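## Task

Carry the tote from the staging bench over to the work bench (benchl and benchr are fixed to that bench). Next to benchr there is a floor-mounted stand whose post is held in one of its holes by a spring pin with a pull knob; pulling the pin frees the post, which falls unless supported. The post must never fall, and bringing it down quickly can also count as failure even if it is held. Here the post already sits at the correct height and has to finish still pinned at that height. Take the wooden block out of the tote and set it on the plate at the top of the post. At the end the tote must stand upright on the work bench top with nothing hanging past the edge. Any number of robots may be used. Finish by releasing everything and moving the robots away. No robot may topple or finish leaning.

## Robot and tools

ROBOTS. Three robots share the scene. r1 is a Hello Robot Stretch 3 mobile manipulator: a two-wheel drive base (0.33 m long, 0.34 m wide, passive omni wheel at the back), a mast with a lift, and a telescoping arm that sticks out to the robot's RIGHT. It cannot strafe; to move its gripper forward you drive the base. Spinning in place pivots about the point between the drive wheels, 0.05 m behind the front edge; with the arm retracted and wrist folded the swept radius is 0.28 m, larger once the wrist is unfolded. benchl (left arm, viewed from in front) and benchr (right) are i2rt Big YAM six-joint arms with two-finger grippers and wrist cameras, bolted on low blocks on the work bench; reach is about 1.0 m from the joint-1 axis. Their feet may sit slightly raised, tilted or rotated.

FRAMES. r1 base frame: origin on the floor midway between the drive wheels, x forward, y left, z up; hand_pose is reported here, at the point where closed fingertips meet. Odometry frame is the base frame at scene start. Each bench arm has a fixed frame at its foot on the joint-1 axis: x the direction the arm faces with joint1 at 0, y left, z up along the axis; its hand point is midway between the fingertips. Each robot reports in its own frames.

execute_actions(actions, cameras). actions is a list holding one action object (or an empty list to just read state). The object is keyed by robot name: "r1", "benchl", "benchr"; all named motions start at once. For r1: "base" takes one of {"translate_m": d} (a relative straight drive in metres from the current spot, forward positive, -1 to 1) or {"rotate_rad": d} (a relative turn in radians, left/counter-clockwise positive, -3.2 to 3.2). r1 "joints" are absolute targets by name: lift_m 0 to 1.1 (arm height), arm_m 0 to 0.52 (extension), wrist_yaw_rad -1.345 to 4.42 (0 along the arm, positive toward the front, 3.0 folded over base), wrist_pitch_rad -1.57 to 0.451 (negative tips fingers down), wrist_roll_rad -2.911 to 2.911, gripper_m -0.089 to 0.179 (larger is wider; actual tip gap is smaller, zero below 0.007), head_pan_rad -3.953 to 1.73 (-1.57 looks along the arm), head_tilt_rad -1.53 to 0.419. Optional "contact_limits": {"arm_m": n}, n = effort percent 1 to 100 that stops the arm (too low stops instantly; higher gets capped). For benchl/benchr, "joints" are absolute targets: joint1_rad -2.879 to 2.879 (yaw about the foot, positive CCW), joint2_rad 0 to 3.141 (shoulder, 0 points back), joint3_rad 0 to 3.019 (elbow, 0 folded), joint4_rad -1.692 to 1.57 (hand pitch, positive up), joint5_rad -1.57 to 1.57 (hand side swing, positive to the arm's right), joint6_rad -2.094 to 2.094 (roll), gripper_m 0 to 0.093 (fingertip distance in metres). cameras: list from benchl_cam_wrist, benchr_cam_wrist, r1_head_camera, r1_nav_camera, r1_wrist_camera, or "all"; omitted/null means all, [] means none. Unknown keys or out-of-range numbers reject the entire call. Actions cap at 15 s. Joints or robots you omit may keep driving to older targets.

wait(seconds 0 to 10): lets the scene run and returns state and images. zoom_image(camera, region [x0,y0,x1,y1] pixels, max 504x504): enlarges part of the latest full image. finished_scene(scene): ends that scene permanently and reports success; do it only once the goal is stable.

RESULTS. base_status/joint_status: "done", "off_target" (resting short, maybe still pushing), "contact_stop", "time_out", "torque_fault"; after the last three the old target is dropped. On r1 a contact-stopped arm or lift goes slack until recommanded. on_its_own lists uncommanded behaviour; "held at" is the held target, not the position. motor_effort is percent of max with peak in brackets, noisy and biased. base_odometry counts wheel turns (slip included); turned_by_wheels/turned_by_imu give turn since last result; base_tilt shows lean in degrees. lidar_m: 12 distances in 30-degree sectors starting straight ahead and going counter-clockwise, from a plane 0.17 m up; "-" is nothing seen. wrist_depth_mm and head_depth_mm are 7x7 median depth grids. For bench arms, "joint command not followed" means a safety check withheld the targets; timed-out joints can keep pushing, so resend their reported position to relax them.

CAUTIONS. Base speed is fast only when stowed (lift_m <0.30, arm_m <0.03, wrist_yaw_rad >2.54). Fold/unfold the wrist only with lift_m 0.32 to 0.95, pitch -0.4, roll near 0; with yaw below -0.4 keep pitch at -0.5 or lower. To grip, command gripper_m below the object width; to release, go at least 0.02 above the touch value; readings do not confirm a grasp. Any hard contact between robots fails the run; bases press hard after touching, and the arm-separation check ignores r1. Big YAM arms do not stop on contact. Pushing the r1 arm into rigid things with the gripper above about 0.45 m, or driving while holding something fixed, can tip r1; if it leans, back off in small steps, free the gripper, and lower lift_m to about 0.2. Wrist servos overloaded for seconds switch off for 10 s. Never let the post fall or descend fast, avoid drops and slams, and note loose objects may be nudged occasionally. The scene keeps running while you compose replies.

Each tool is called after "Call:" by a JSON object that holds its "op" and its "data", one argument or row to a line.

## Session

Call:
{"op": "execute_actions", "data": {
  "actions": []
}}

Scene clock: 0.00 s.
r1.base_odometry: x=+0.000 y=+0.000 heading=+0.000 (m, m, rad; r1's odometry frame)
r1.turned_by_wheels: +0.000 (rad since the last result)
r1.turned_by_imu: +0.000 (rad since the last result)
r1.base_tilt: forward=+0.0 right=+2.2 (deg)
r1.lidar_m: 2.01 2.71 2.67 2.87 2.92 2.44 1.40 1.11 1.09 1.18 1.77 1.47
r1.head_depth_mm: 1803 1865 1854 1855 1831 1603 1237 / 1857 1992 1977 1982 1975 1477 1916 / 1869 2134 2109 2129 2122 1420 2059 / 1862 2274 2334 2296 2280 1497 2181 / 1865 2425 2522 2460 2494 1725 2073 / 1860 2607 2721 2734 2688 2076 2303 / 1864 2777 2968 2951 2929 2911 2319
r1.base_status: not commanded
r1.joint_positions: lift_m=+0.534 arm_m=-0.001 wrist_yaw_rad=+2.994 wrist_pitch_rad=-0.563 wrist_roll_rad=-0.015 gripper_m=+0.037 head_pan_rad=-0.004 head_tilt_rad=+0.007
r1.joint_status: not commanded
r1.motor_effort: left_wheel=-1 right_wheel=+1 lift_m=+19 arm_m=+0 wrist_yaw_rad=+0 wrist_pitch_rad=+6 wrist_roll_rad=+0 gripper_m=+1 head_pan_rad=+0 head_tilt_rad=+3 (%)
r1.hand_pose: x=+0.0087 y=+0.0574 z=+0.5151 quat_wxyz=(+0.245, +0.687, +0.148, +0.668) (m; r1's base frame)
r1.wrist_depth_mm: - - - - - - - / - - - - - - - / - - - - - - - / - - - - - - 934 / 839 859 - 826 815 822 834 / 722 715 714 728 724 694 719 / 636 638 - 615 624 616 614
benchl.joint_positions: joint1_rad=-1.568 joint2_rad=+0.799 joint3_rad=+0.708 joint4_rad=-1.511 joint5_rad=+0.003 joint6_rad=-0.008 gripper_m=+0.095
benchl.joint_status: not commanded
benchl.hand: x=-0.0005 y=-0.1791 z=+0.1690 quat_wxyz=(+0.012, -0.703, -0.711, -0.010) (m; benchl's fixed frame)
benchr.joint_positions: joint1_rad=+1.569 joint2_rad=+0.783 joint3_rad=+0.705 joint4_rad=-1.498 joint5_rad=+0.010 joint6_rad=-0.007 gripper_m=+0.094
benchr.joint_status: not commanded
benchr.hand: x=+0.0026 y=+0.1807 z=+0.1702 quat_wxyz=(-0.002, +0.709, -0.705, +0.006) (m; benchr's fixed frame)
pictures: benchl_cam_wrist, benchr_cam_wrist, r1_head_camera (sideways: a quarter turn clockwise sets it upright), r1_nav_camera (sideways: a quarter turn counterclockwise sets it upright), r1_wrist_camera
Images, in order (width x height): benchl_cam_wrist 504x504, benchr_cam_wrist 504x504, r1_head_camera 896x504, r1_nav_camera 672x504, r1_wrist_camera 644x364.

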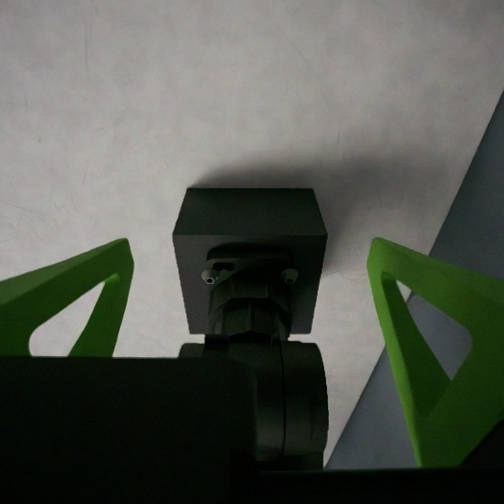

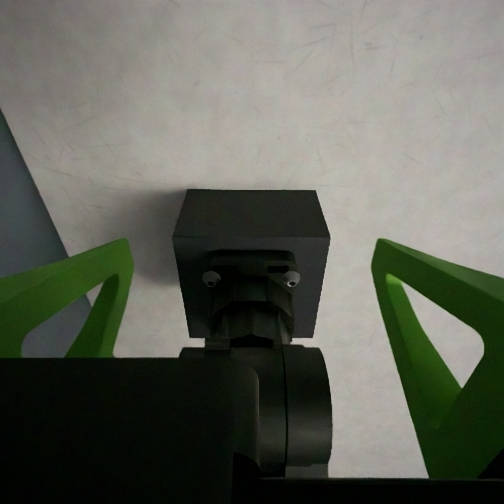

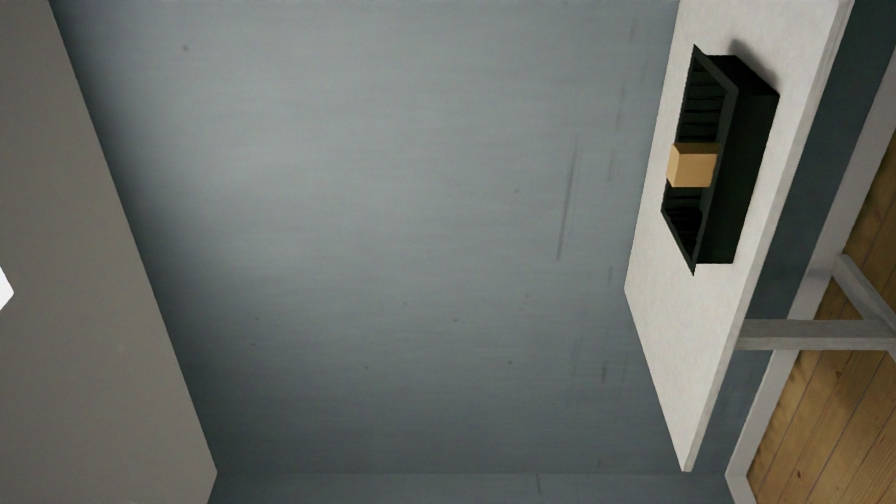

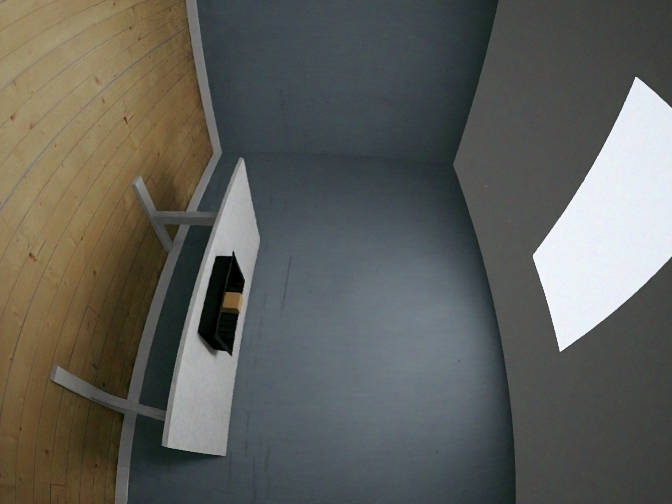

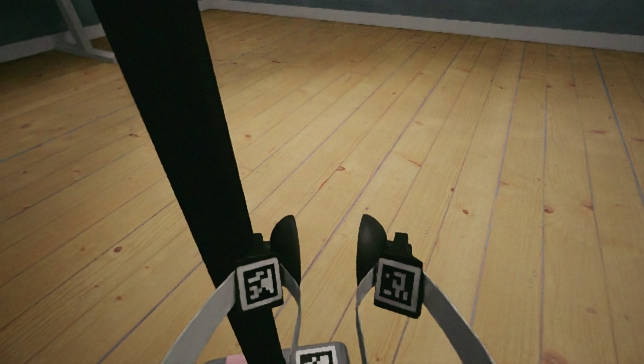

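Call:
{"op": "execute_actions", "data": {
  "actions": [
    {"r1":{"base":{"rotate_rad":0.96},"joints":{"head_pan_rad":1.3,"head_tilt_rad":-0.3,"lift_m":0.9,"wrist_pitch_rad":-0.4}},"benchr":{"joints":{"joint4_rad":-0.3}},"benchl":{"joints":{"joint1_rad":0,"joint4_rad":-0.3}}}
  ]
}}

Call:
{"op": "execute_actions", "data": {
  "actions": [
    {"r1":{"joints":{"head_pan_rad":-1.05,"head_tilt_rad":-0.5,"wrist_yaw_rad":0}}}
  ],
  "cameras": ["r1_head_camera","r1_nav_camera"]
}}

Scene clock: 5.50 s.
r1.base_odometry: x=+0.000 y=+0.000 heading=+0.960 (m, m, rad; r1's odometry frame)
r1.turned_by_wheels: +0.960 (rad since the last result)
r1.turned_by_imu: +0.970 (rad since the last result)
r1.base_tilt: forward=+0.1 right=+2.2 (deg)
r1.lidar_m: 2.67 2.79 2.67 2.45 1.52 1.13 1.09 1.14 1.59 1.46 1.98 2.75
r1.head_depth_mm: 2769 2951 3137 3343 2771 1977 1543 / 2699 2864 3006 3129 2753 1978 1543 / 2641 2761 2937 2808 2766 1965 1538 / 2567 2695 2809 3056 2723 1977 1538 / 2508 2657 2757 2939 2734 1976 1552 / 2450 2589 2641 2740 2746 1974 1552 / 2416 2495 2642 2682 2612 1982 1531
r1.base_status: done
r1.joint_positions: lift_m=+0.900 arm_m=-0.001 wrist_yaw_rad=+2.994 wrist_pitch_rad=-0.418 wrist_roll_rad=-0.015 gripper_m=+0.037 head_pan_rad=+1.293 head_tilt_rad=-0.296
r1.joint_status: all done
r1.motor_effort: left_wheel=-3(5) right_wheel=+4(5) lift_m=+25(25) arm_m=-1(1) wrist_yaw_rad=+1(0) wrist_pitch_rad=+8(8) wrist_roll_rad=+0(0) gripper_m=+0(0) head_pan_rad=+5(54) head_tilt_rad=-2(33) (%)
r1.hand_pose: x=+0.0117 y=+0.0779 z=+0.9124 quat_wxyz=(+0.197, +0.695, +0.097, +0.684) (m; r1's base frame)
r1.wrist_depth_mm: - - - - - - - / - - - - - - - / - - - - - - - / - - - - - - - / - - - - - - - / - - - - - - - / - - - - - - -
benchl.joint_positions: joint1_rad=-0.008 joint2_rad=+0.799 joint3_rad=+0.708 joint4_rad=-0.319 joint5_rad=+0.003 joint6_rad=-0.008 gripper_m=+0.095
benchl.joint_status: all done
benchl.hand: x=+0.4124 y=-0.0043 z=+0.3167 quat_wxyz=(-0.549, -0.001, -0.836, +0.006) (m; benchl's fixed frame)
benchr.joint_positions: joint1_rad=+1.569 joint2_rad=+0.783 joint3_rad=+0.705 joint4_rad=-0.323 joint5_rad=+0.010 joint6_rad=-0.007 gripper_m=+0.094
benchr.joint_status: all done
benchr.hand: x=+0.0031 y=+0.4085 z=+0.3200 quat_wxyz=(-0.395, +0.589, -0.590, -0.386) (m; benchr's fixed frame)
pictures: benchl_cam_wrist, benchr_cam_wrist, r1_head_camera (sideways: a quarter turn clockwise sets it upright), r1_nav_camera (sideways: a quarter turn counterclockwise sets it upright), r1_wrist_camera
Images, in order (width x height): benchl_cam_wrist 504x504, benchr_cam_wrist 504x504, r1_head_camera 896x504, r1_nav_camera 672x504, r1_wrist_camera 644x364.

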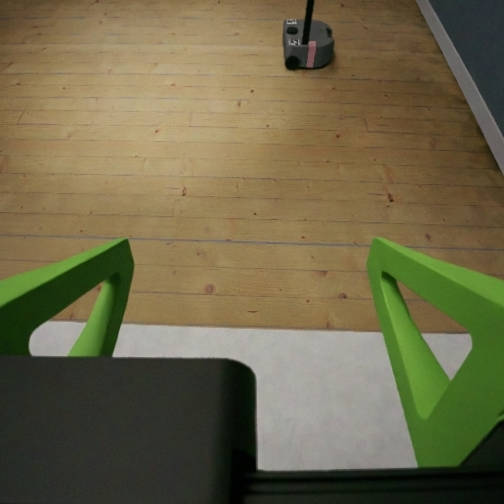

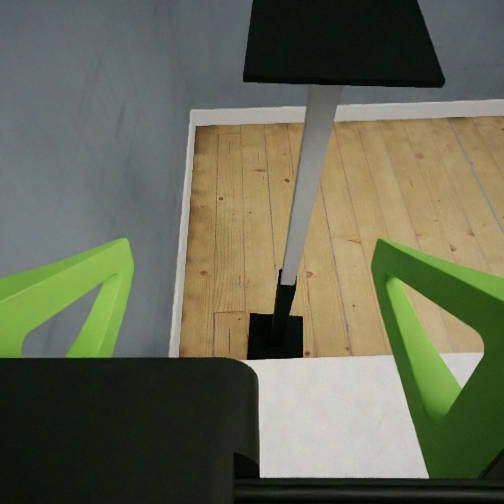

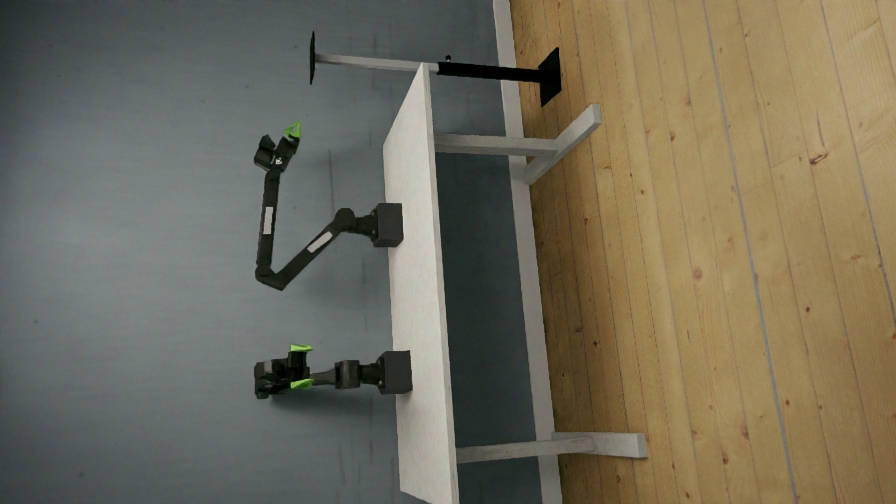

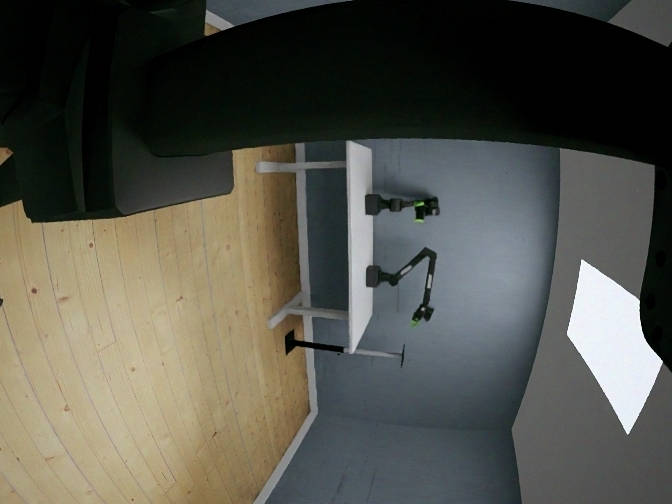

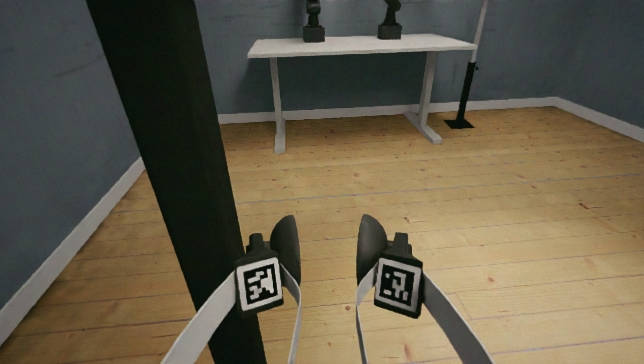

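Scene clock: 8.00 s.
r1.base_odometry: x=+0.000 y=+0.000 heading=+0.960 (m, m, rad; r1's odometry frame)
r1.turned_by_wheels: +0.000 (rad since the last result)
r1.turned_by_imu: +0.000 (rad since the last result)
r1.base_tilt: forward=+0.1 right=+2.3 (deg)
r1.lidar_m: 2.67 2.80 2.68 2.44 1.51 1.13 1.09 1.14 1.60 1.46 1.98 2.75
r1.head_depth_mm: 1599 1702 1809 1381 2010 1545 1316 / 1673 1804 1860 1475 2018 1606 1316 / 1774 1922 1961 2226 2019 1588 1315 / 1876 2030 1666 2382 2029 1593 1307 / 1976 2176 1947 2534 2010 1601 1313 / 2120 2348 1943 2511 2012 1599 1315 / 2269 2509 2698 2769 2000 1598 1323
r1.base_status: not commanded
r1.joint_positions: lift_m=+0.900 arm_m=-0.001 wrist_yaw_rad=+0.003 wrist_pitch_rad=-0.418 wrist_roll_rad=-0.015 gripper_m=+0.037 head_pan_rad=-1.043 head_tilt_rad=-0.494
r1.joint_status: all done
r1.motor_effort: left_wheel=-3(3) right_wheel=+2(3) lift_m=+26(25) arm_m=+0(0) wrist_yaw_rad=-2(2) wrist_pitch_rad=+9(9) wrist_roll_rad=+0(0) gripper_m=+1(1) head_pan_rad=-5(58) head_tilt_rad=-4(28) (%)
r1.hand_pose: x=-0.0209 y=-0.3686 z=+0.9124 quat_wxyz=(+0.697, +0.149, -0.686, -0.145) (m; r1's base frame)
r1.wrist_depth_mm: - - - - - - - / - - - - - - - / - - - - - - - / - - - - - - - / - - - - - - - / - - - - - - - / - - - - - - -
benchl.joint_positions: joint1_rad=-0.008 joint2_rad=+0.799 joint3_rad=+0.708 joint4_rad=-0.319 joint5_rad=+0.003 joint6_rad=-0.008 gripper_m=+0.095
benchl.joint_status: not commanded
benchl.hand: x=+0.4124 y=-0.0043 z=+0.3167 quat_wxyz=(-0.549, -0.001, -0.836, +0.006) (m; benchl's fixed frame)
benchr.joint_positions: joint1_rad=+1.569 joint2_rad=+0.783 joint3_rad=+0.705 joint4_rad=-0.323 joint5_rad=+0.010 joint6_rad=-0.007 gripper_m=+0.094
benchr.joint_status: not commanded
benchr.hand: x=+0.0031 y=+0.4085 z=+0.3200 quat_wxyz=(-0.395, +0.589, -0.590, -0.386) (m; benchr's fixed frame)
pictures: r1_head_camera (sideways: a quarter turn clockwise sets it upright), r1_nav_camera (sideways: a quarter turn counterclockwise sets it upright)
Images, in order (width x height): r1_head_camera 896x504, r1_nav_camera 672x504.

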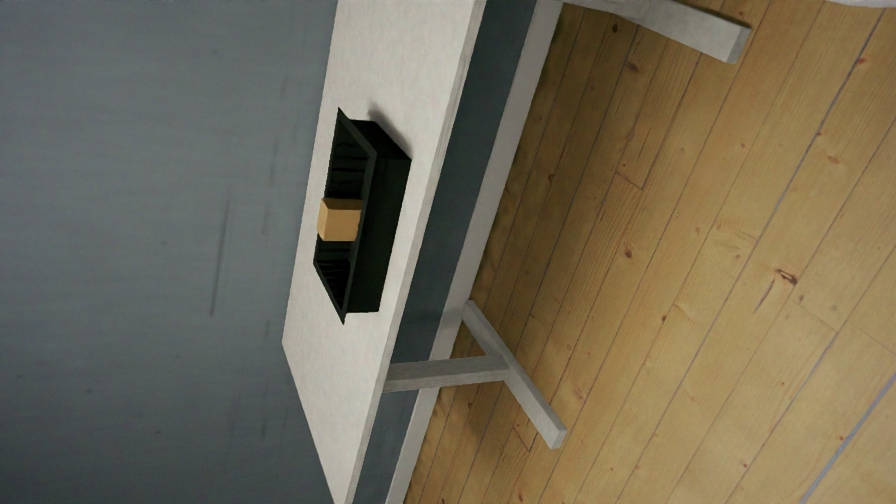

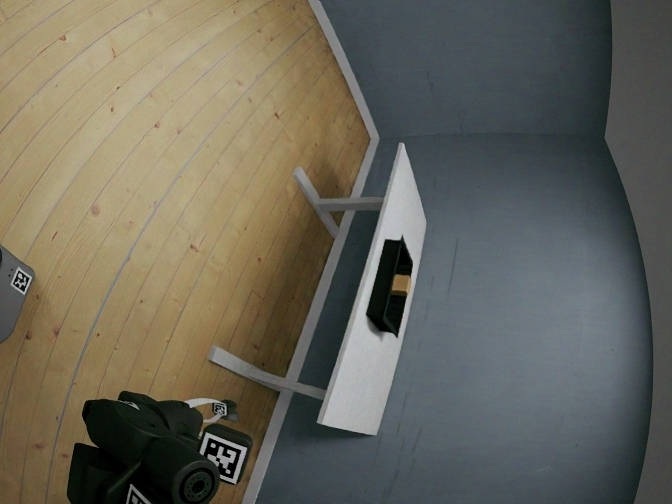

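Call:
{"op": "execute_actions", "data": {
  "actions": [
    {"r1":{"base":{"rotate_rad":-0.78},"joints":{"lift_m":1.09,"wrist_pitch_rad":-1.5,"wrist_roll_rad":1.57,"gripper_m":0.12}},"benchl":{"joints":{"joint1_rad":-1.57}}}
  ],
  "cameras": []
}}

Call:
{"op": "execute_actions", "data": {
  "actions": [
    {"r1":{"base":{"translate_m":0.955},"joints":{"head_pan_rad":-1.57,"head_tilt_rad":-0.8}}}
  ],
  "cameras": []
}}

Call:
{"op": "execute_actions", "data": {
  "actions": [
    {"r1":{"base":{"rotate_rad":0.78},"joints":{"arm_m":0.25}}}
  ],
  "cameras": ["r1_head_camera","r1_nav_camera","r1_wrist_camera"]
}}

Scene clock: 12.57 s.
r1.base_odometry: x=+0.000 y=+0.000 heading=+0.180 (m, m, rad; r1's odometry frame)
r1.turned_by_wheels: -0.780 (rad since the last result)
r1.turned_by_imu: -0.789 (rad since the last result)
r1.base_tilt: forward=+0.1 right=+2.3 (deg)
r1.lidar_m: 2.01 2.67 2.67 2.89 2.88 2.07 1.24 1.09 1.10 1.30 1.88 1.46
r1.head_depth_mm: 1725 1878 1987 2094 1990 1590 1319 / 1697 1847 2043 2232 2022 1597 1312 / 1675 1798 1984 2205 2006 1579 1313 / 1636 1763 1938 2102 2015 1585 1317 / 1597 1698 1869 2094 2031 1591 1309 / 1553 1686 1814 2007 1982 1595 1320 / 1527 1639 1754 1372 1856 1588 1321
r1.base_status: done
r1.joint_positions: lift_m=+1.090 arm_m=-0.001 wrist_yaw_rad=+0.002 wrist_pitch_rad=-1.494 wrist_roll_rad=+1.566 gripper_m=+0.120 head_pan_rad=-1.043 head_tilt_rad=-0.494
r1.joint_status: all done
r1.motor_effort: left_wheel=+1(4) right_wheel=-1(2) lift_m=+25(26) arm_m=-1(1) wrist_yaw_rad=-3(2) wrist_pitch_rad=-3(8) wrist_roll_rad=+1(2) gripper_m=+0(84) head_pan_rad=-6(6) head_tilt_rad=-4(5) (%)
r1.hand_pose: x=-0.0216 y=-0.1395 z=+0.9710 quat_wxyz=(+0.003, +0.002, -0.733, -0.680) (m; r1's base frame)
r1.wrist_depth_mm: 993 - - - - - 954 / - - - - - - 951 / - - - - - - - / - - - - - - - / - - - - - - - / - - - - - - - / - - - - - - -
benchl.joint_positions: joint1_rad=-1.562 joint2_rad=+0.799 joint3_rad=+0.708 joint4_rad=-0.317 joint5_rad=+0.003 joint6_rad=-0.008 gripper_m=+0.095
benchl.joint_status: all done
benchl.hand: x=+0.0027 y=-0.4126 z=+0.3170 quat_wxyz=(-0.388, -0.587, -0.595, +0.389) (m; benchl's fixed frame)
benchr.joint_positions: joint1_rad=+1.569 joint2_rad=+0.783 joint3_rad=+0.705 joint4_rad=-0.323 joint5_rad=+0.010 joint6_rad=-0.007 gripper_m=+0.094
benchr.joint_status: not commanded
benchr.hand: x=+0.0031 y=+0.4085 z=+0.3200 quat_wxyz=(-0.395, +0.589, -0.590, -0.386) (m; benchr's fixed frame)
pictures: none
No camera images: the call's "cameras" was empty. Leave "cameras" out to get every camera's image.

Scene clock: 23.90 s.
r1.base_odometry: x=+0.940 y=+0.171 heading=+0.180 (m, m, rad; r1's odometry frame)
r1.turned_by_wheels: +0.000 (rad since the last result)
r1.turned_by_imu: +0.000 (rad since the last result)
r1.base_tilt: forward=+0.1 right=+2.2 (deg)
r1.lidar_m: 1.06 1.97 1.98 2.34 3.50 3.19 2.04 1.79 1.79 0.95 1.24 1.24
r1.head_depth_mm: - - - - - 1277 1145 / - - - - - - 1155 / - - - - - - 1144 / 1451 1649 989 843 - 1259 1142 / 1343 1469 991 819 - 1267 1152 / 1234 1301 989 795 1447 1307 1147 / 1155 1233 991 772 715 1301 1147
r1.base_status: done
r1.joint_positions: lift_m=+1.090 arm_m=-0.001 wrist_yaw_rad=+0.002 wrist_pitch_rad=-1.494 wrist_roll_rad=+1.566 gripper_m=+0.120 head_pan_rad=-1.563 head_tilt_rad=-0.790
r1.joint_status: all done
r1.motor_effort: left_wheel=+1(5) right_wheel=+0(1) lift_m=+25(26) arm_m=-1(1) wrist_yaw_rad=-2(1) wrist_pitch_rad=-3(3) wrist_roll_rad=+2(1) gripper_m=+0(1) head_pan_rad=-6(47) head_tilt_rad=-7(36) (%)
r1.hand_pose: x=-0.0216 y=-0.1395 z=+0.9710 quat_wxyz=(+0.003, +0.002, -0.733, -0.680) (m; r1's base frame)
r1.wrist_depth_mm: - - - - - - 940 / - - - - - - 959 / - - - - - - - / - - - - - - - / 466 - - - - - - / 479 477 - - - - - / 486 476 - - - - -
benchl.joint_positions: joint1_rad=-1.562 joint2_rad=+0.799 joint3_rad=+0.708 joint4_rad=-0.317 joint5_rad=+0.003 joint6_rad=-0.008 gripper_m=+0.095
benchl.joint_status: not commanded
benchl.hand: x=+0.0027 y=-0.4126 z=+0.3170 quat_wxyz=(-0.388, -0.587, -0.595, +0.389) (m; benchl's fixed frame)
benchr.joint_positions: joint1_rad=+1.569 joint2_rad=+0.783 joint3_rad=+0.705 joint4_rad=-0.323 joint5_rad=+0.010 joint6_rad=-0.007 gripper_m=+0.094
benchr.joint_status: not commanded
benchr.hand: x=+0.0031 y=+0.4085 z=+0.3200 quat_wxyz=(-0.395, +0.589, -0.590, -0.386) (m; benchr's fixed frame)
pictures: none
No camera images: the call's "cameras" was empty. Leave "cameras" out to get every camera's image.

Scene clock: 26.97 s.
r1.base_odometry: x=+0.940 y=+0.171 heading=+0.960 (m, m, rad; r1's odometry frame)
r1.turned_by_wheels: +0.780 (rad since the last result)
r1.turned_by_imu: +0.788 (rad since the last result)
r1.base_tilt: forward=+0.1 right=+2.3 (deg)
r1.lidar_m: 1.97 2.06 2.90 3.12 2.46 1.85 1.79 1.71 0.95 1.24 1.06 1.80
r1.head_depth_mm: 1085 1152 991 774 1418 1310 1143 / 1081 1181 896 734 1413 1311 1146 / - - 888 732 1420 1300 1147 / 1046 - 780 734 1450 1308 1142 / 1069 1196 889 735 1459 1304 1141 / 1074 1188 891 733 1452 1311 1140 / 1080 1195 990 796 1444 1299 1147
r1.base_status: done
r1.joint_positions: lift_m=+1.090 arm_m=+0.250 wrist_yaw_rad=+0.001 wrist_pitch_rad=-1.495 wrist_roll_rad=+1.567 gripper_m=+0.120 head_pan_rad=-1.563 head_tilt_rad=-0.790
r1.joint_status: all done
r1.motor_effort: left_wheel=-2(5) right_wheel=+3(4) lift_m=+25(25) arm_m=+3(2) wrist_yaw_rad=-1(1) wrist_pitch_rad=-2(3) wrist_roll_rad=+1(2) gripper_m=+1(1) head_pan_rad=-6(5) head_tilt_rad=-7(7) (%)
r1.hand_pose: x=-0.0215 y=-0.3898 z=+0.9710 quat_wxyz=(+0.002, +0.001, -0.733, -0.680) (m; r1's base frame)
r1.wrist_depth_mm: 409 328 391 - - - 924 / 394 412 397 - - - 960 / 409 424 410 - - - - / 397 429 410 - - - - / 329 395 425 - - - - / 384 458 439 - - - - / 402 430 439 - - - -
benchl.joint_positions: joint1_rad=-1.562 joint2_rad=+0.799 joint3_rad=+0.708 joint4_rad=-0.317 joint5_rad=+0.003 joint6_rad=-0.008 gripper_m=+0.095
benchl.joint_status: not commanded
benchl.hand: x=+0.0027 y=-0.4126 z=+0.3170 quat_wxyz=(-0.388, -0.587, -0.595, +0.389) (m; benchl's fixed frame)
benchr.joint_positions: joint1_rad=+1.569 joint2_rad=+0.783 joint3_rad=+0.705 joint4_rad=-0.323 joint5_rad=+0.010 joint6_rad=-0.007 gripper_m=+0.094
benchr.joint_status: not commanded
benchr.hand: x=+0.0031 y=+0.4085 z=+0.3200 quat_wxyz=(-0.395, +0.589, -0.590, -0.386) (m; benchr's fixed frame)
pictures: r1_head_camera (sideways: a quarter turn clockwise sets it upright), r1_nav_camera (sideways: a quarter turn counterclockwise sets it upright), r1_wrist_camera
Images, in order (width x height): r1_head_camera 896x504, r1_nav_camera 672x504, r1_wrist_camera 644x364.

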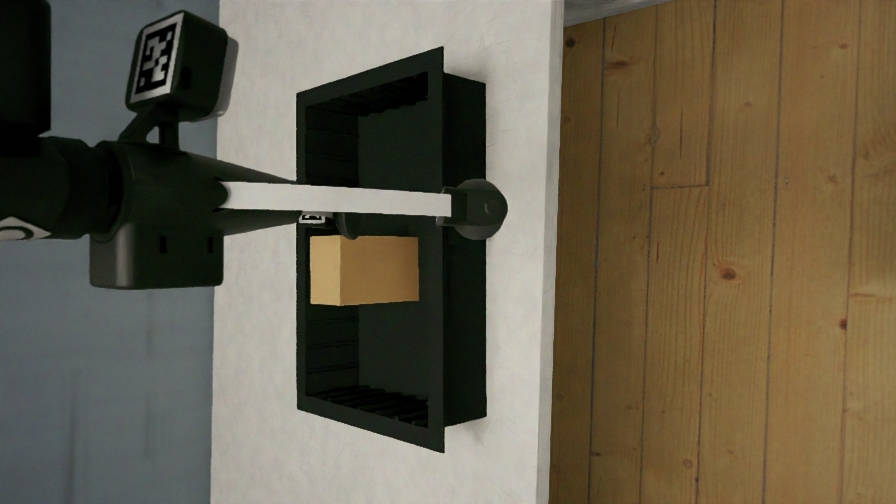

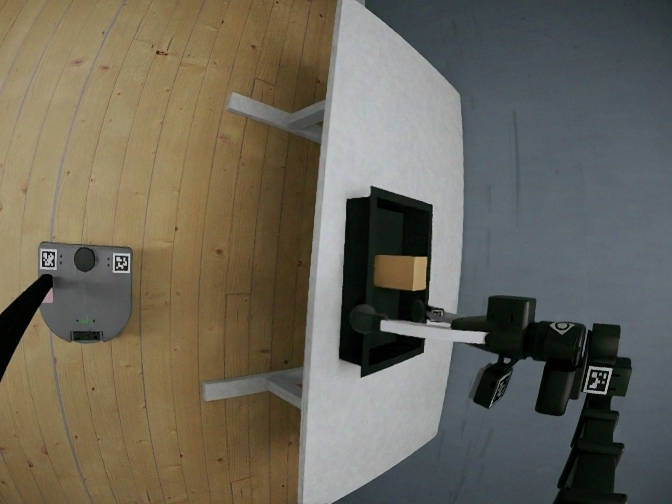

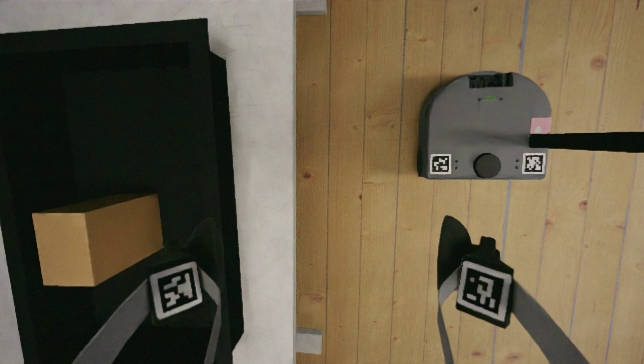

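Call:
{"op": "execute_actions", "data": {
  "actions": [
    {"r1":{"base":{"translate_m":0.035},"joints":{"arm_m":0.395,"lift_m":0.98}}}
  ],
  "cameras": ["r1_head_camera","r1_wrist_camera"]
}}

Scene clock: 30.17 s.
r1.base_odometry: x=+0.960 y=+0.200 heading=+0.960 (m, m, rad; r1's odometry frame)
r1.turned_by_wheels: +0.000 (rad since the last result)
r1.turned_by_imu: -0.001 (rad since the last result)
r1.base_tilt: forward=+0.1 right=+2.3 (deg)
r1.lidar_m: 1.94 2.03 2.83 3.13 2.52 1.88 1.82 1.72 0.97 1.24 1.04 1.81
r1.head_depth_mm: - 1193 991 753 1419 1299 1149 / - 1195 892 736 1419 1311 1146 / - - 891 736 1412 1295 1141 / 1070 1177 860 734 1448 1302 1143 / 1073 1191 892 736 1454 1303 1140 / 1080 1191 953 749 1440 1301 1146 / 1081 1189 987 796 1441 1304 1142
r1.base_status: done
r1.joint_positions: lift_m=+0.980 arm_m=+0.395 wrist_yaw_rad=+0.001 wrist_pitch_rad=-1.495 wrist_roll_rad=+1.567 gripper_m=+0.120 head_pan_rad=-1.563 head_tilt_rad=-0.790
r1.joint_status: all done
r1.motor_effort: left_wheel=-2(4) right_wheel=+3(6) lift_m=+14(24) arm_m=+3(5) wrist_yaw_rad=+0(1) wrist_pitch_rad=-2(2) wrist_roll_rad=+1(1) gripper_m=+1(1) head_pan_rad=-5(6) head_tilt_rad=-7(7) (%)
r1.hand_pose: x=-0.0215 y=-0.5346 z=+0.8617 quat_wxyz=(+0.002, +0.001, -0.733, -0.680) (m; r1's base frame)
r1.wrist_depth_mm: 271 295 287 274 273 864 837 / 272 300 292 284 283 886 868 / 271 307 299 290 284 - - / 260 313 303 295 295 942 936 / 200 196 304 304 299 928 925 / 245 202 316 308 308 935 935 / 261 337 327 313 - - 942
benchl.joint_positions: joint1_rad=-1.562 joint2_rad=+0.799 joint3_rad=+0.708 joint4_rad=-0.317 joint5_rad=+0.003 joint6_rad=-0.008 gripper_m=+0.095
benchl.joint_status: not commanded
benchl.hand: x=+0.0027 y=-0.4126 z=+0.3170 quat_wxyz=(-0.388, -0.587, -0.595, +0.389) (m; benchl's fixed frame)
benchr.joint_positions: joint1_rad=+1.569 joint2_rad=+0.783 joint3_rad=+0.705 joint4_rad=-0.323 joint5_rad=+0.010 joint6_rad=-0.007 gripper_m=+0.094
benchr.joint_status: not commanded
benchr.hand: x=+0.0031 y=+0.4085 z=+0.3200 quat_wxyz=(-0.395, +0.589, -0.590, -0.386) (m; benchr's fixed frame)
pictures: r1_head_camera (sideways: a quarter turn clockwise sets it upright), r1_wrist_camera
Images, in order (width x height): r1_head_camera 896x504, r1_wrist_camera 644x364.

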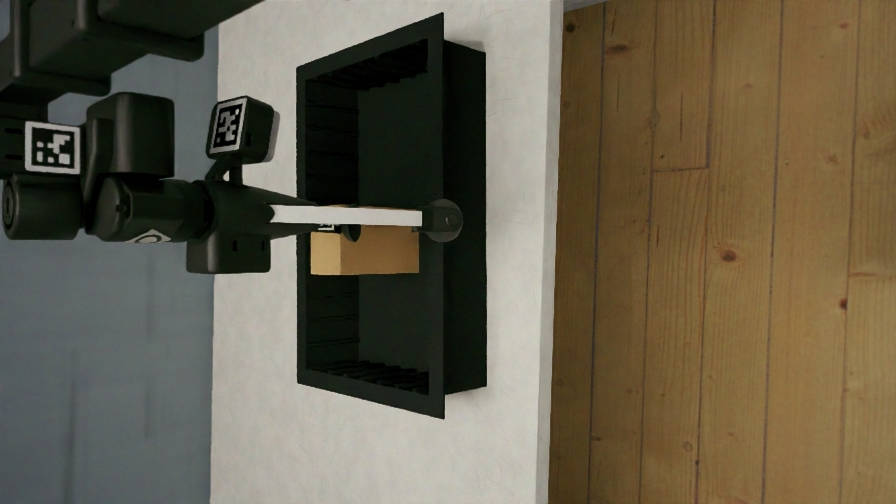

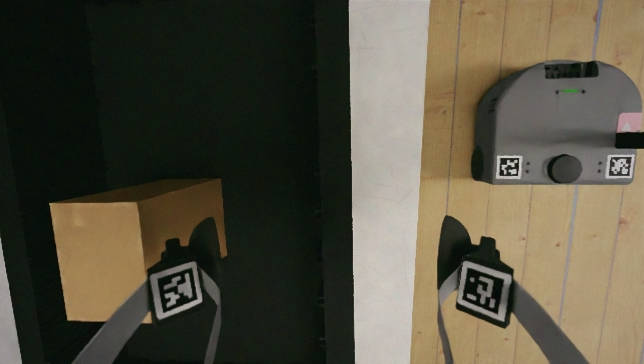

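Call:
{"op": "execute_actions", "data": {
  "actions": [
    {"r1":{"joints":{"gripper_m":0.09,"lift_m":0.87}}}
  ],
  "cameras": ["r1_head_camera","r1_wrist_camera"]
}}

Call:
{"op": "execute_actions", "data": {
  "actions": [
    {"r1":{"joints":{"gripper_m":-0.05}}}
  ],
  "cameras": ["r1_head_camera","r1_wrist_camera"]
}}

Call:
{"op": "execute_actions", "data": {
  "actions": [
    {"r1":{"joints":{"lift_m":0.92}}}
  ],
  "cameras": ["r1_head_camera","r1_wrist_camera","r1_nav_camera"]
}}

Scene clock: 33.00 s.
r1.base_odometry: x=+0.960 y=+0.200 heading=+0.960 (m, m, rad; r1's odometry frame)
r1.turned_by_wheels: +0.000 (rad since the last result)
r1.turned_by_imu: +0.000 (rad since the last result)
r1.base_tilt: forward=+0.1 right=+2.3 (deg)
r1.lidar_m: 1.94 2.02 2.84 3.20 2.52 1.88 1.82 1.72 0.97 1.24 1.04 1.81
r1.head_depth_mm: 1060 1180 - - 1448 1309 1141 / 1065 1154 - 738 1424 1303 1147 / 1063 - - 735 1420 1303 1144 / 1069 1181 912 733 1450 1312 1145 / 1069 1188 889 732 1438 1305 1146 / 1081 1197 958 748 1451 1310 1145 / 1080 1197 988 795 1450 1298 1148
r1.base_status: not commanded
r1.joint_positions: lift_m=+0.870 arm_m=+0.395 wrist_yaw_rad=+0.001 wrist_pitch_rad=-1.495 wrist_roll_rad=+1.567 gripper_m=+0.090 head_pan_rad=-1.563 head_tilt_rad=-0.790
r1.joint_status: all done
r1.motor_effort: left_wheel=-3(2) right_wheel=+3(3) lift_m=+13(12) arm_m=+4(4) wrist_yaw_rad=-1(1) wrist_pitch_rad=-2(2) wrist_roll_rad=+1(1) gripper_m=+0(80) head_pan_rad=-5(5) head_tilt_rad=-7(7) (%)
r1.hand_pose: x=-0.0215 y=-0.5346 z=+0.7517 quat_wxyz=(+0.002, +0.001, -0.733, -0.680) (m; r1's base frame)
r1.wrist_depth_mm: 192 186 179 94 171 770 755 / 196 191 184 96 174 823 - / 199 195 188 98 179 825 - / 205 198 193 101 183 846 818 / 147 191 196 103 188 861 818 / 144 179 200 106 193 889 831 / 143 179 208 108 199 896 873
benchl.joint_positions: joint1_rad=-1.562 joint2_rad=+0.799 joint3_rad=+0.708 joint4_rad=-0.317 joint5_rad=+0.003 joint6_rad=-0.008 gripper_m=+0.095
benchl.joint_status: not commanded
benchl.hand: x=+0.0027 y=-0.4126 z=+0.3170 quat_wxyz=(-0.388, -0.587, -0.595, +0.389) (m; benchl's fixed frame)
benchr.joint_positions: joint1_rad=+1.569 joint2_rad=+0.783 joint3_rad=+0.705 joint4_rad=-0.323 joint5_rad=+0.010 joint6_rad=-0.007 gripper_m=+0.094
benchr.joint_status: not commanded
benchr.hand: x=+0.0031 y=+0.4085 z=+0.3200 quat_wxyz=(-0.395, +0.589, -0.590, -0.386) (m; benchr's fixed frame)
pictures: r1_head_camera (sideways: a quarter turn clockwise sets it upright), r1_wrist_camera
Images, in order (width x height): r1_head_camera 896x504, r1_wrist_camera 644x364.

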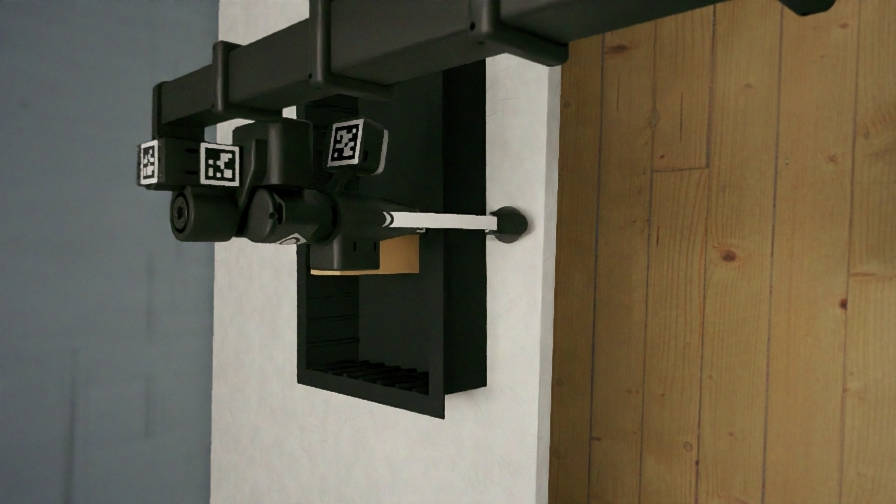

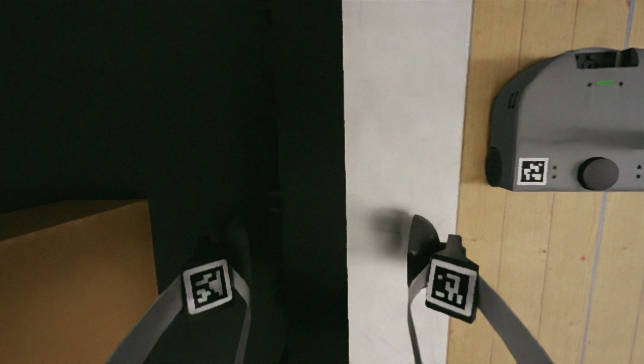

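Scene clock: 34.90 s.
r1.base_odometry: x=+0.960 y=+0.200 heading=+0.960 (m, m, rad; r1's odometry frame)
r1.turned_by_wheels: +0.000 (rad since the last result)
r1.turned_by_imu: +0.000 (rad since the last result)
r1.base_tilt: forward=+0.1 right=+2.2 (deg)
r1.lidar_m: 1.94 2.03 2.84 3.20 2.52 1.88 1.82 1.71 0.97 1.24 1.04 1.81
r1.head_depth_mm: 1061 1181 - - 1452 1303 1149 / 1061 1152 - 735 1411 1300 1144 / 1061 - - 734 1424 1298 1139 / 1071 1181 911 745 1451 1313 1141 / 1072 1191 892 747 1450 1307 1148 / 1069 1197 957 755 1456 1292 1145 / 1082 1191 989 796 1443 1306 1145
r1.base_status: not commanded
r1.joint_positions: lift_m=+0.870 arm_m=+0.395 wrist_yaw_rad=+0.001 wrist_pitch_rad=-1.489 wrist_roll_rad=+1.567 gripper_m=-0.048 head_pan_rad=-1.563 head_tilt_rad=-0.790
r1.joint_status: all done
r1.motor_effort: left_wheel=-2(2) right_wheel=+2(3) lift_m=+13(13) arm_m=+2(3) wrist_yaw_rad=-1(0) wrist_pitch_rad=-5(6) wrist_roll_rad=+1(1) gripper_m=-34(99) head_pan_rad=-6(5) head_tilt_rad=-7(6) (%)
r1.hand_pose: x=-0.0215 y=-0.5364 z=+0.7517 quat_wxyz=(+0.002, +0.001, -0.735, -0.678) (m; r1's base frame)
r1.wrist_depth_mm: 193 187 179 94 172 797 753 / 198 190 185 96 174 777 - / 201 195 188 98 179 814 - / 205 199 192 100 184 858 815 / 143 185 198 102 185 835 850 / 140 185 205 105 188 839 834 / 140 184 209 108 197 890 851
benchl.joint_positions: joint1_rad=-1.562 joint2_rad=+0.799 joint3_rad=+0.708 joint4_rad=-0.317 joint5_rad=+0.003 joint6_rad=-0.008 gripper_m=+0.095
benchl.joint_status: not commanded
benchl.hand: x=+0.0027 y=-0.4126 z=+0.3170 quat_wxyz=(-0.388, -0.587, -0.595, +0.389) (m; benchl's fixed frame)
benchr.joint_positions: joint1_rad=+1.569 joint2_rad=+0.783 joint3_rad=+0.705 joint4_rad=-0.323 joint5_rad=+0.010 joint6_rad=-0.007 gripper_m=+0.094
benchr.joint_status: not commanded
benchr.hand: x=+0.0031 y=+0.4085 z=+0.3200 quat_wxyz=(-0.395, +0.589, -0.590, -0.386) (m; benchr's fixed frame)
pictures: r1_head_camera (sideways: a quarter turn clockwise sets it upright), r1_wrist_camera
Images, in order (width x height): r1_head_camera 896x504, r1_wrist_camera 644x364.

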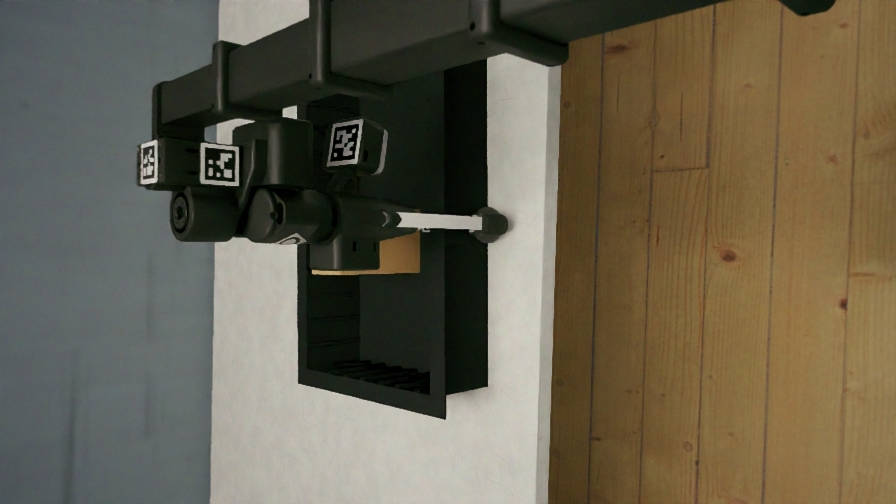

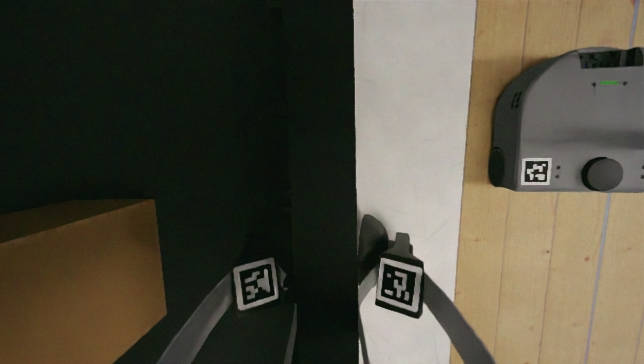

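Scene clock: 36.20 s.
r1.base_odometry: x=+0.960 y=+0.200 heading=+0.960 (m, m, rad; r1's odometry frame)
r1.turned_by_wheels: +0.000 (rad since the last result)
r1.turned_by_imu: +0.000 (rad since the last result)
r1.base_tilt: forward=+0.1 right=+2.3 (deg)
r1.lidar_m: 1.94 2.04 2.84 3.18 2.52 1.88 1.82 1.71 0.97 1.24 1.04 1.81
r1.head_depth_mm: 1057 - - 699 1416 1301 1141 / 1030 - 889 700 1415 1296 1137 / 1047 - 886 701 1416 1302 1142 / 1066 1199 768 701 1451 1305 1143 / 1071 1194 889 700 1447 1305 1134 / 1072 1193 992 736 1447 1300 1144 / 1082 1192 983 795 1457 1292 1145
r1.base_status: not commanded
r1.joint_positions: lift_m=+0.920 arm_m=+0.395 wrist_yaw_rad=+0.001 wrist_pitch_rad=-1.491 wrist_roll_rad=+1.567 gripper_m=-0.041 head_pan_rad=-1.563 head_tilt_rad=-0.790
r1.joint_status: all done
r1.on_its_own: gripper_m is held at -0.043, not at your -0.050, by its stall guard, which is still easing
r1.motor_effort: left_wheel=-2(2) right_wheel=+2(2) lift_m=+27(27) arm_m=+2(2) wrist_yaw_rad=-2(1) wrist_pitch_rad=-4(5) wrist_roll_rad=+1(1) gripper_m=-30(33) head_pan_rad=-5(6) head_tilt_rad=-7(6) (%)
r1.hand_pose: x=-0.0215 y=-0.5359 z=+0.8009 quat_wxyz=(+0.002, +0.001, -0.735, -0.679) (m; r1's base frame)
r1.wrist_depth_mm: 235 218 195 94 216 818 784 / 241 223 200 96 221 859 - / 245 230 206 98 225 889 - / 237 228 209 101 233 883 845 / 142 175 214 102 234 916 852 / 140 174 224 105 892 893 891 / 140 174 226 108 248 920 924
benchl.joint_positions: joint1_rad=-1.562 joint2_rad=+0.799 joint3_rad=+0.708 joint4_rad=-0.317 joint5_rad=+0.003 joint6_rad=-0.008 gripper_m=+0.095
benchl.joint_status: not commanded
benchl.hand: x=+0.0027 y=-0.4126 z=+0.3170 quat_wxyz=(-0.388, -0.587, -0.595, +0.389) (m; benchl's fixed frame)
benchr.joint_positions: joint1_rad=+1.569 joint2_rad=+0.783 joint3_rad=+0.705 joint4_rad=-0.323 joint5_rad=+0.010 joint6_rad=-0.007 gripper_m=+0.094
benchr.joint_status: not commanded
benchr.hand: x=+0.0031 y=+0.4085 z=+0.3200 quat_wxyz=(-0.395, +0.589, -0.590, -0.386) (m; benchr's fixed frame)
pictures: r1_head_camera (sideways: a quarter turn clockwise sets it upright), r1_nav_camera (sideways: a quarter turn counterclockwise sets it upright), r1_wrist_camera
Images, in order (width x height): r1_head_camera 896x504, r1_nav_camera 672x504, r1_wrist_camera 644x364.

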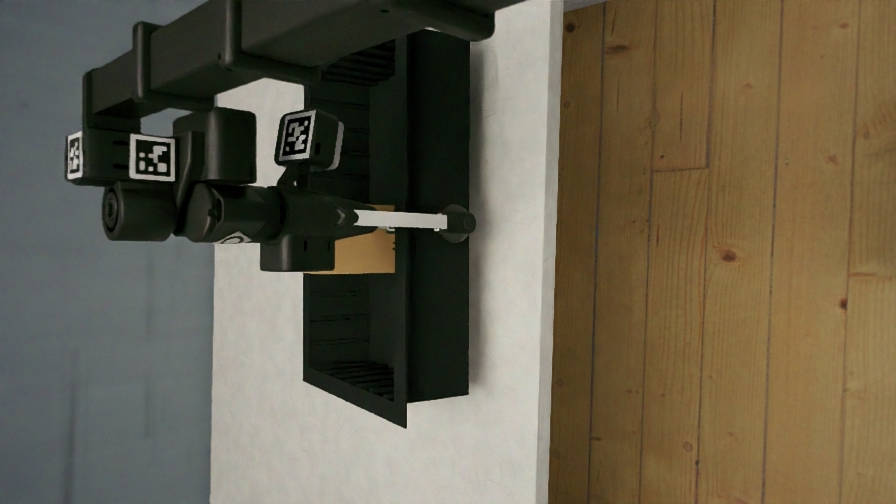

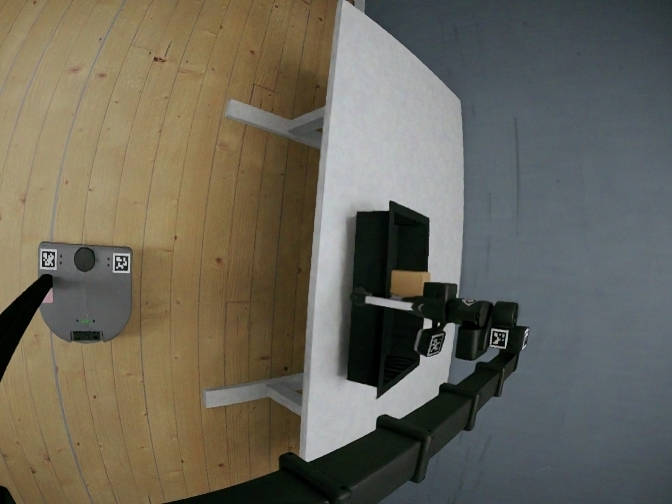

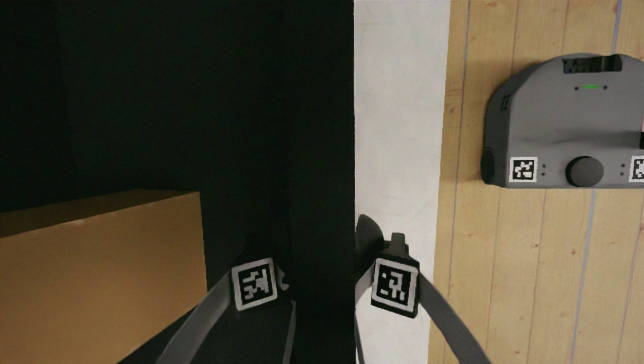

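Call:
{"op": "execute_actions", "data": {
  "actions": [
    {"r1":{"joints":{"wrist_pitch_rad":-1.15,"arm_m":0.335,"gripper_m":-0.035}}}
  ],
  "cameras": ["r1_head_camera","r1_wrist_camera","r1_nav_camera"]
}}

Scene clock: 41.43 s.
r1.base_odometry: x=+0.960 y=+0.200 heading=+0.960 (m, m, rad; r1's odometry frame)
r1.turned_by_wheels: +0.000 (rad since the last result)
r1.turned_by_imu: -0.001 (rad since the last result)
r1.base_tilt: forward=+0.1 right=+2.3 (deg)
r1.lidar_m: 1.94 2.03 2.84 3.12 2.51 1.88 1.82 1.71 0.97 1.24 1.04 1.80
r1.head_depth_mm: 1063 - - 734 1417 1301 1145 / 1049 - 852 698 1417 1303 1144 / 1057 - - 700 1420 1303 1145 / 1076 1193 872 704 1458 1305 1142 / 1074 1191 877 704 1448 1312 1142 / 1074 1192 921 731 1448 1301 1142 / 1081 1197 986 796 1433 1304 1141
r1.base_status: not commanded
r1.joint_positions: lift_m=+0.920 arm_m=+0.335 wrist_yaw_rad=+0.001 wrist_pitch_rad=-1.204 wrist_roll_rad=+1.567 gripper_m=-0.029 head_pan_rad=-1.563 head_tilt_rad=-0.790
r1.joint_status: wrist_pitch_rad off_target (ended at -1.204, target -1.150); gripper_m off_target (ended at -0.029, target -0.035); the others done
r1.on_its_own: gripper_m is held at -0.028, not at your -0.035, by its stall guard, which is still easing
r1.motor_effort: left_wheel=-2(3) right_wheel=+3(3) lift_m=+27(27) arm_m=-5(8) wrist_yaw_rad=-1(1) wrist_pitch_rad=+26(28) wrist_roll_rad=+1(1) gripper_m=-12(71) head_pan_rad=-5(5) head_tilt_rad=-6(7) (%)
r1.hand_pose: x=-0.0215 y=-0.5494 z=+0.8103 quat_wxyz=(+0.002, +0.001, -0.824, -0.567) (m; r1's base frame)
r1.wrist_depth_mm: 229 260 224 98 206 202 699 / 233 266 230 100 210 205 723 / 233 273 237 103 217 756 738 / 231 264 232 106 221 771 755 / 140 166 224 106 226 802 762 / 142 168 207 108 - 827 753 / 147 169 256 113 236 852 789
benchl.joint_positions: joint1_rad=-1.562 joint2_rad=+0.799 joint3_rad=+0.708 joint4_rad=-0.317 joint5_rad=+0.003 joint6_rad=-0.008 gripper_m=+0.095
benchl.joint_status: not commanded
benchl.hand: x=+0.0027 y=-0.4126 z=+0.3170 quat_wxyz=(-0.388, -0.587, -0.595, +0.389) (m; benchl's fixed frame)
benchr.joint_positions: joint1_rad=+1.569 joint2_rad=+0.783 joint3_rad=+0.705 joint4_rad=-0.323 joint5_rad=+0.010 joint6_rad=-0.007 gripper_m=+0.094
benchr.joint_status: not commanded
benchr.hand: x=+0.0031 y=+0.4085 z=+0.3200 quat_wxyz=(-0.395, +0.589, -0.590, -0.386) (m; benchr's fixed frame)
pictures: r1_head_camera (sideways: a quarter turn clockwise sets it upright), r1_nav_camera (sideways: a quarter turn counterclockwise sets it upright), r1_wrist_camera
Images, in order (width x height): r1_head_camera 896x504, r1_nav_camera 672x504, r1_wrist_camera 644x364.

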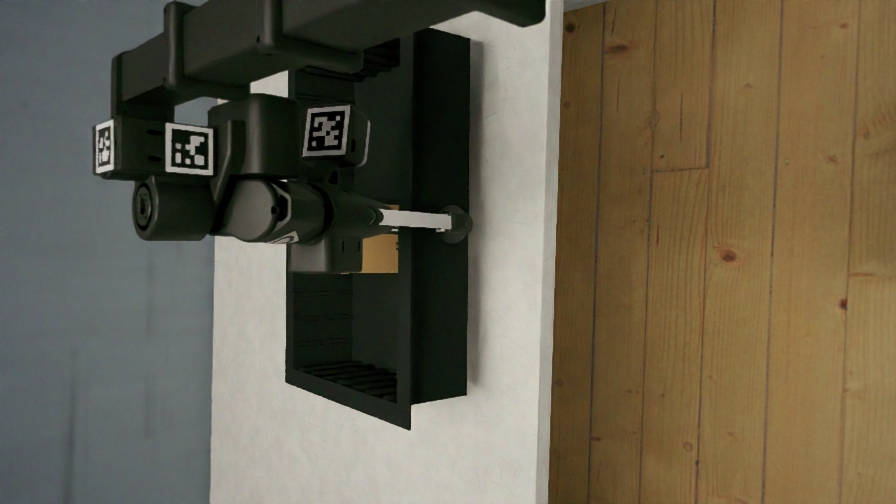

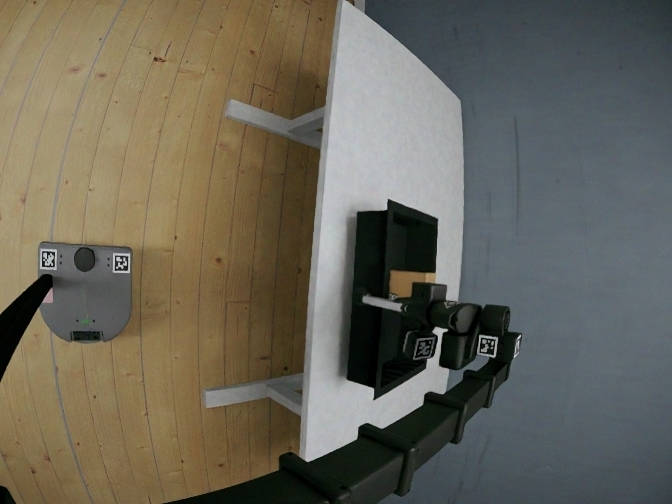

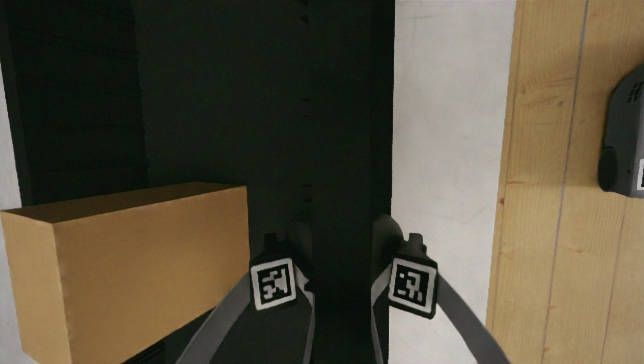

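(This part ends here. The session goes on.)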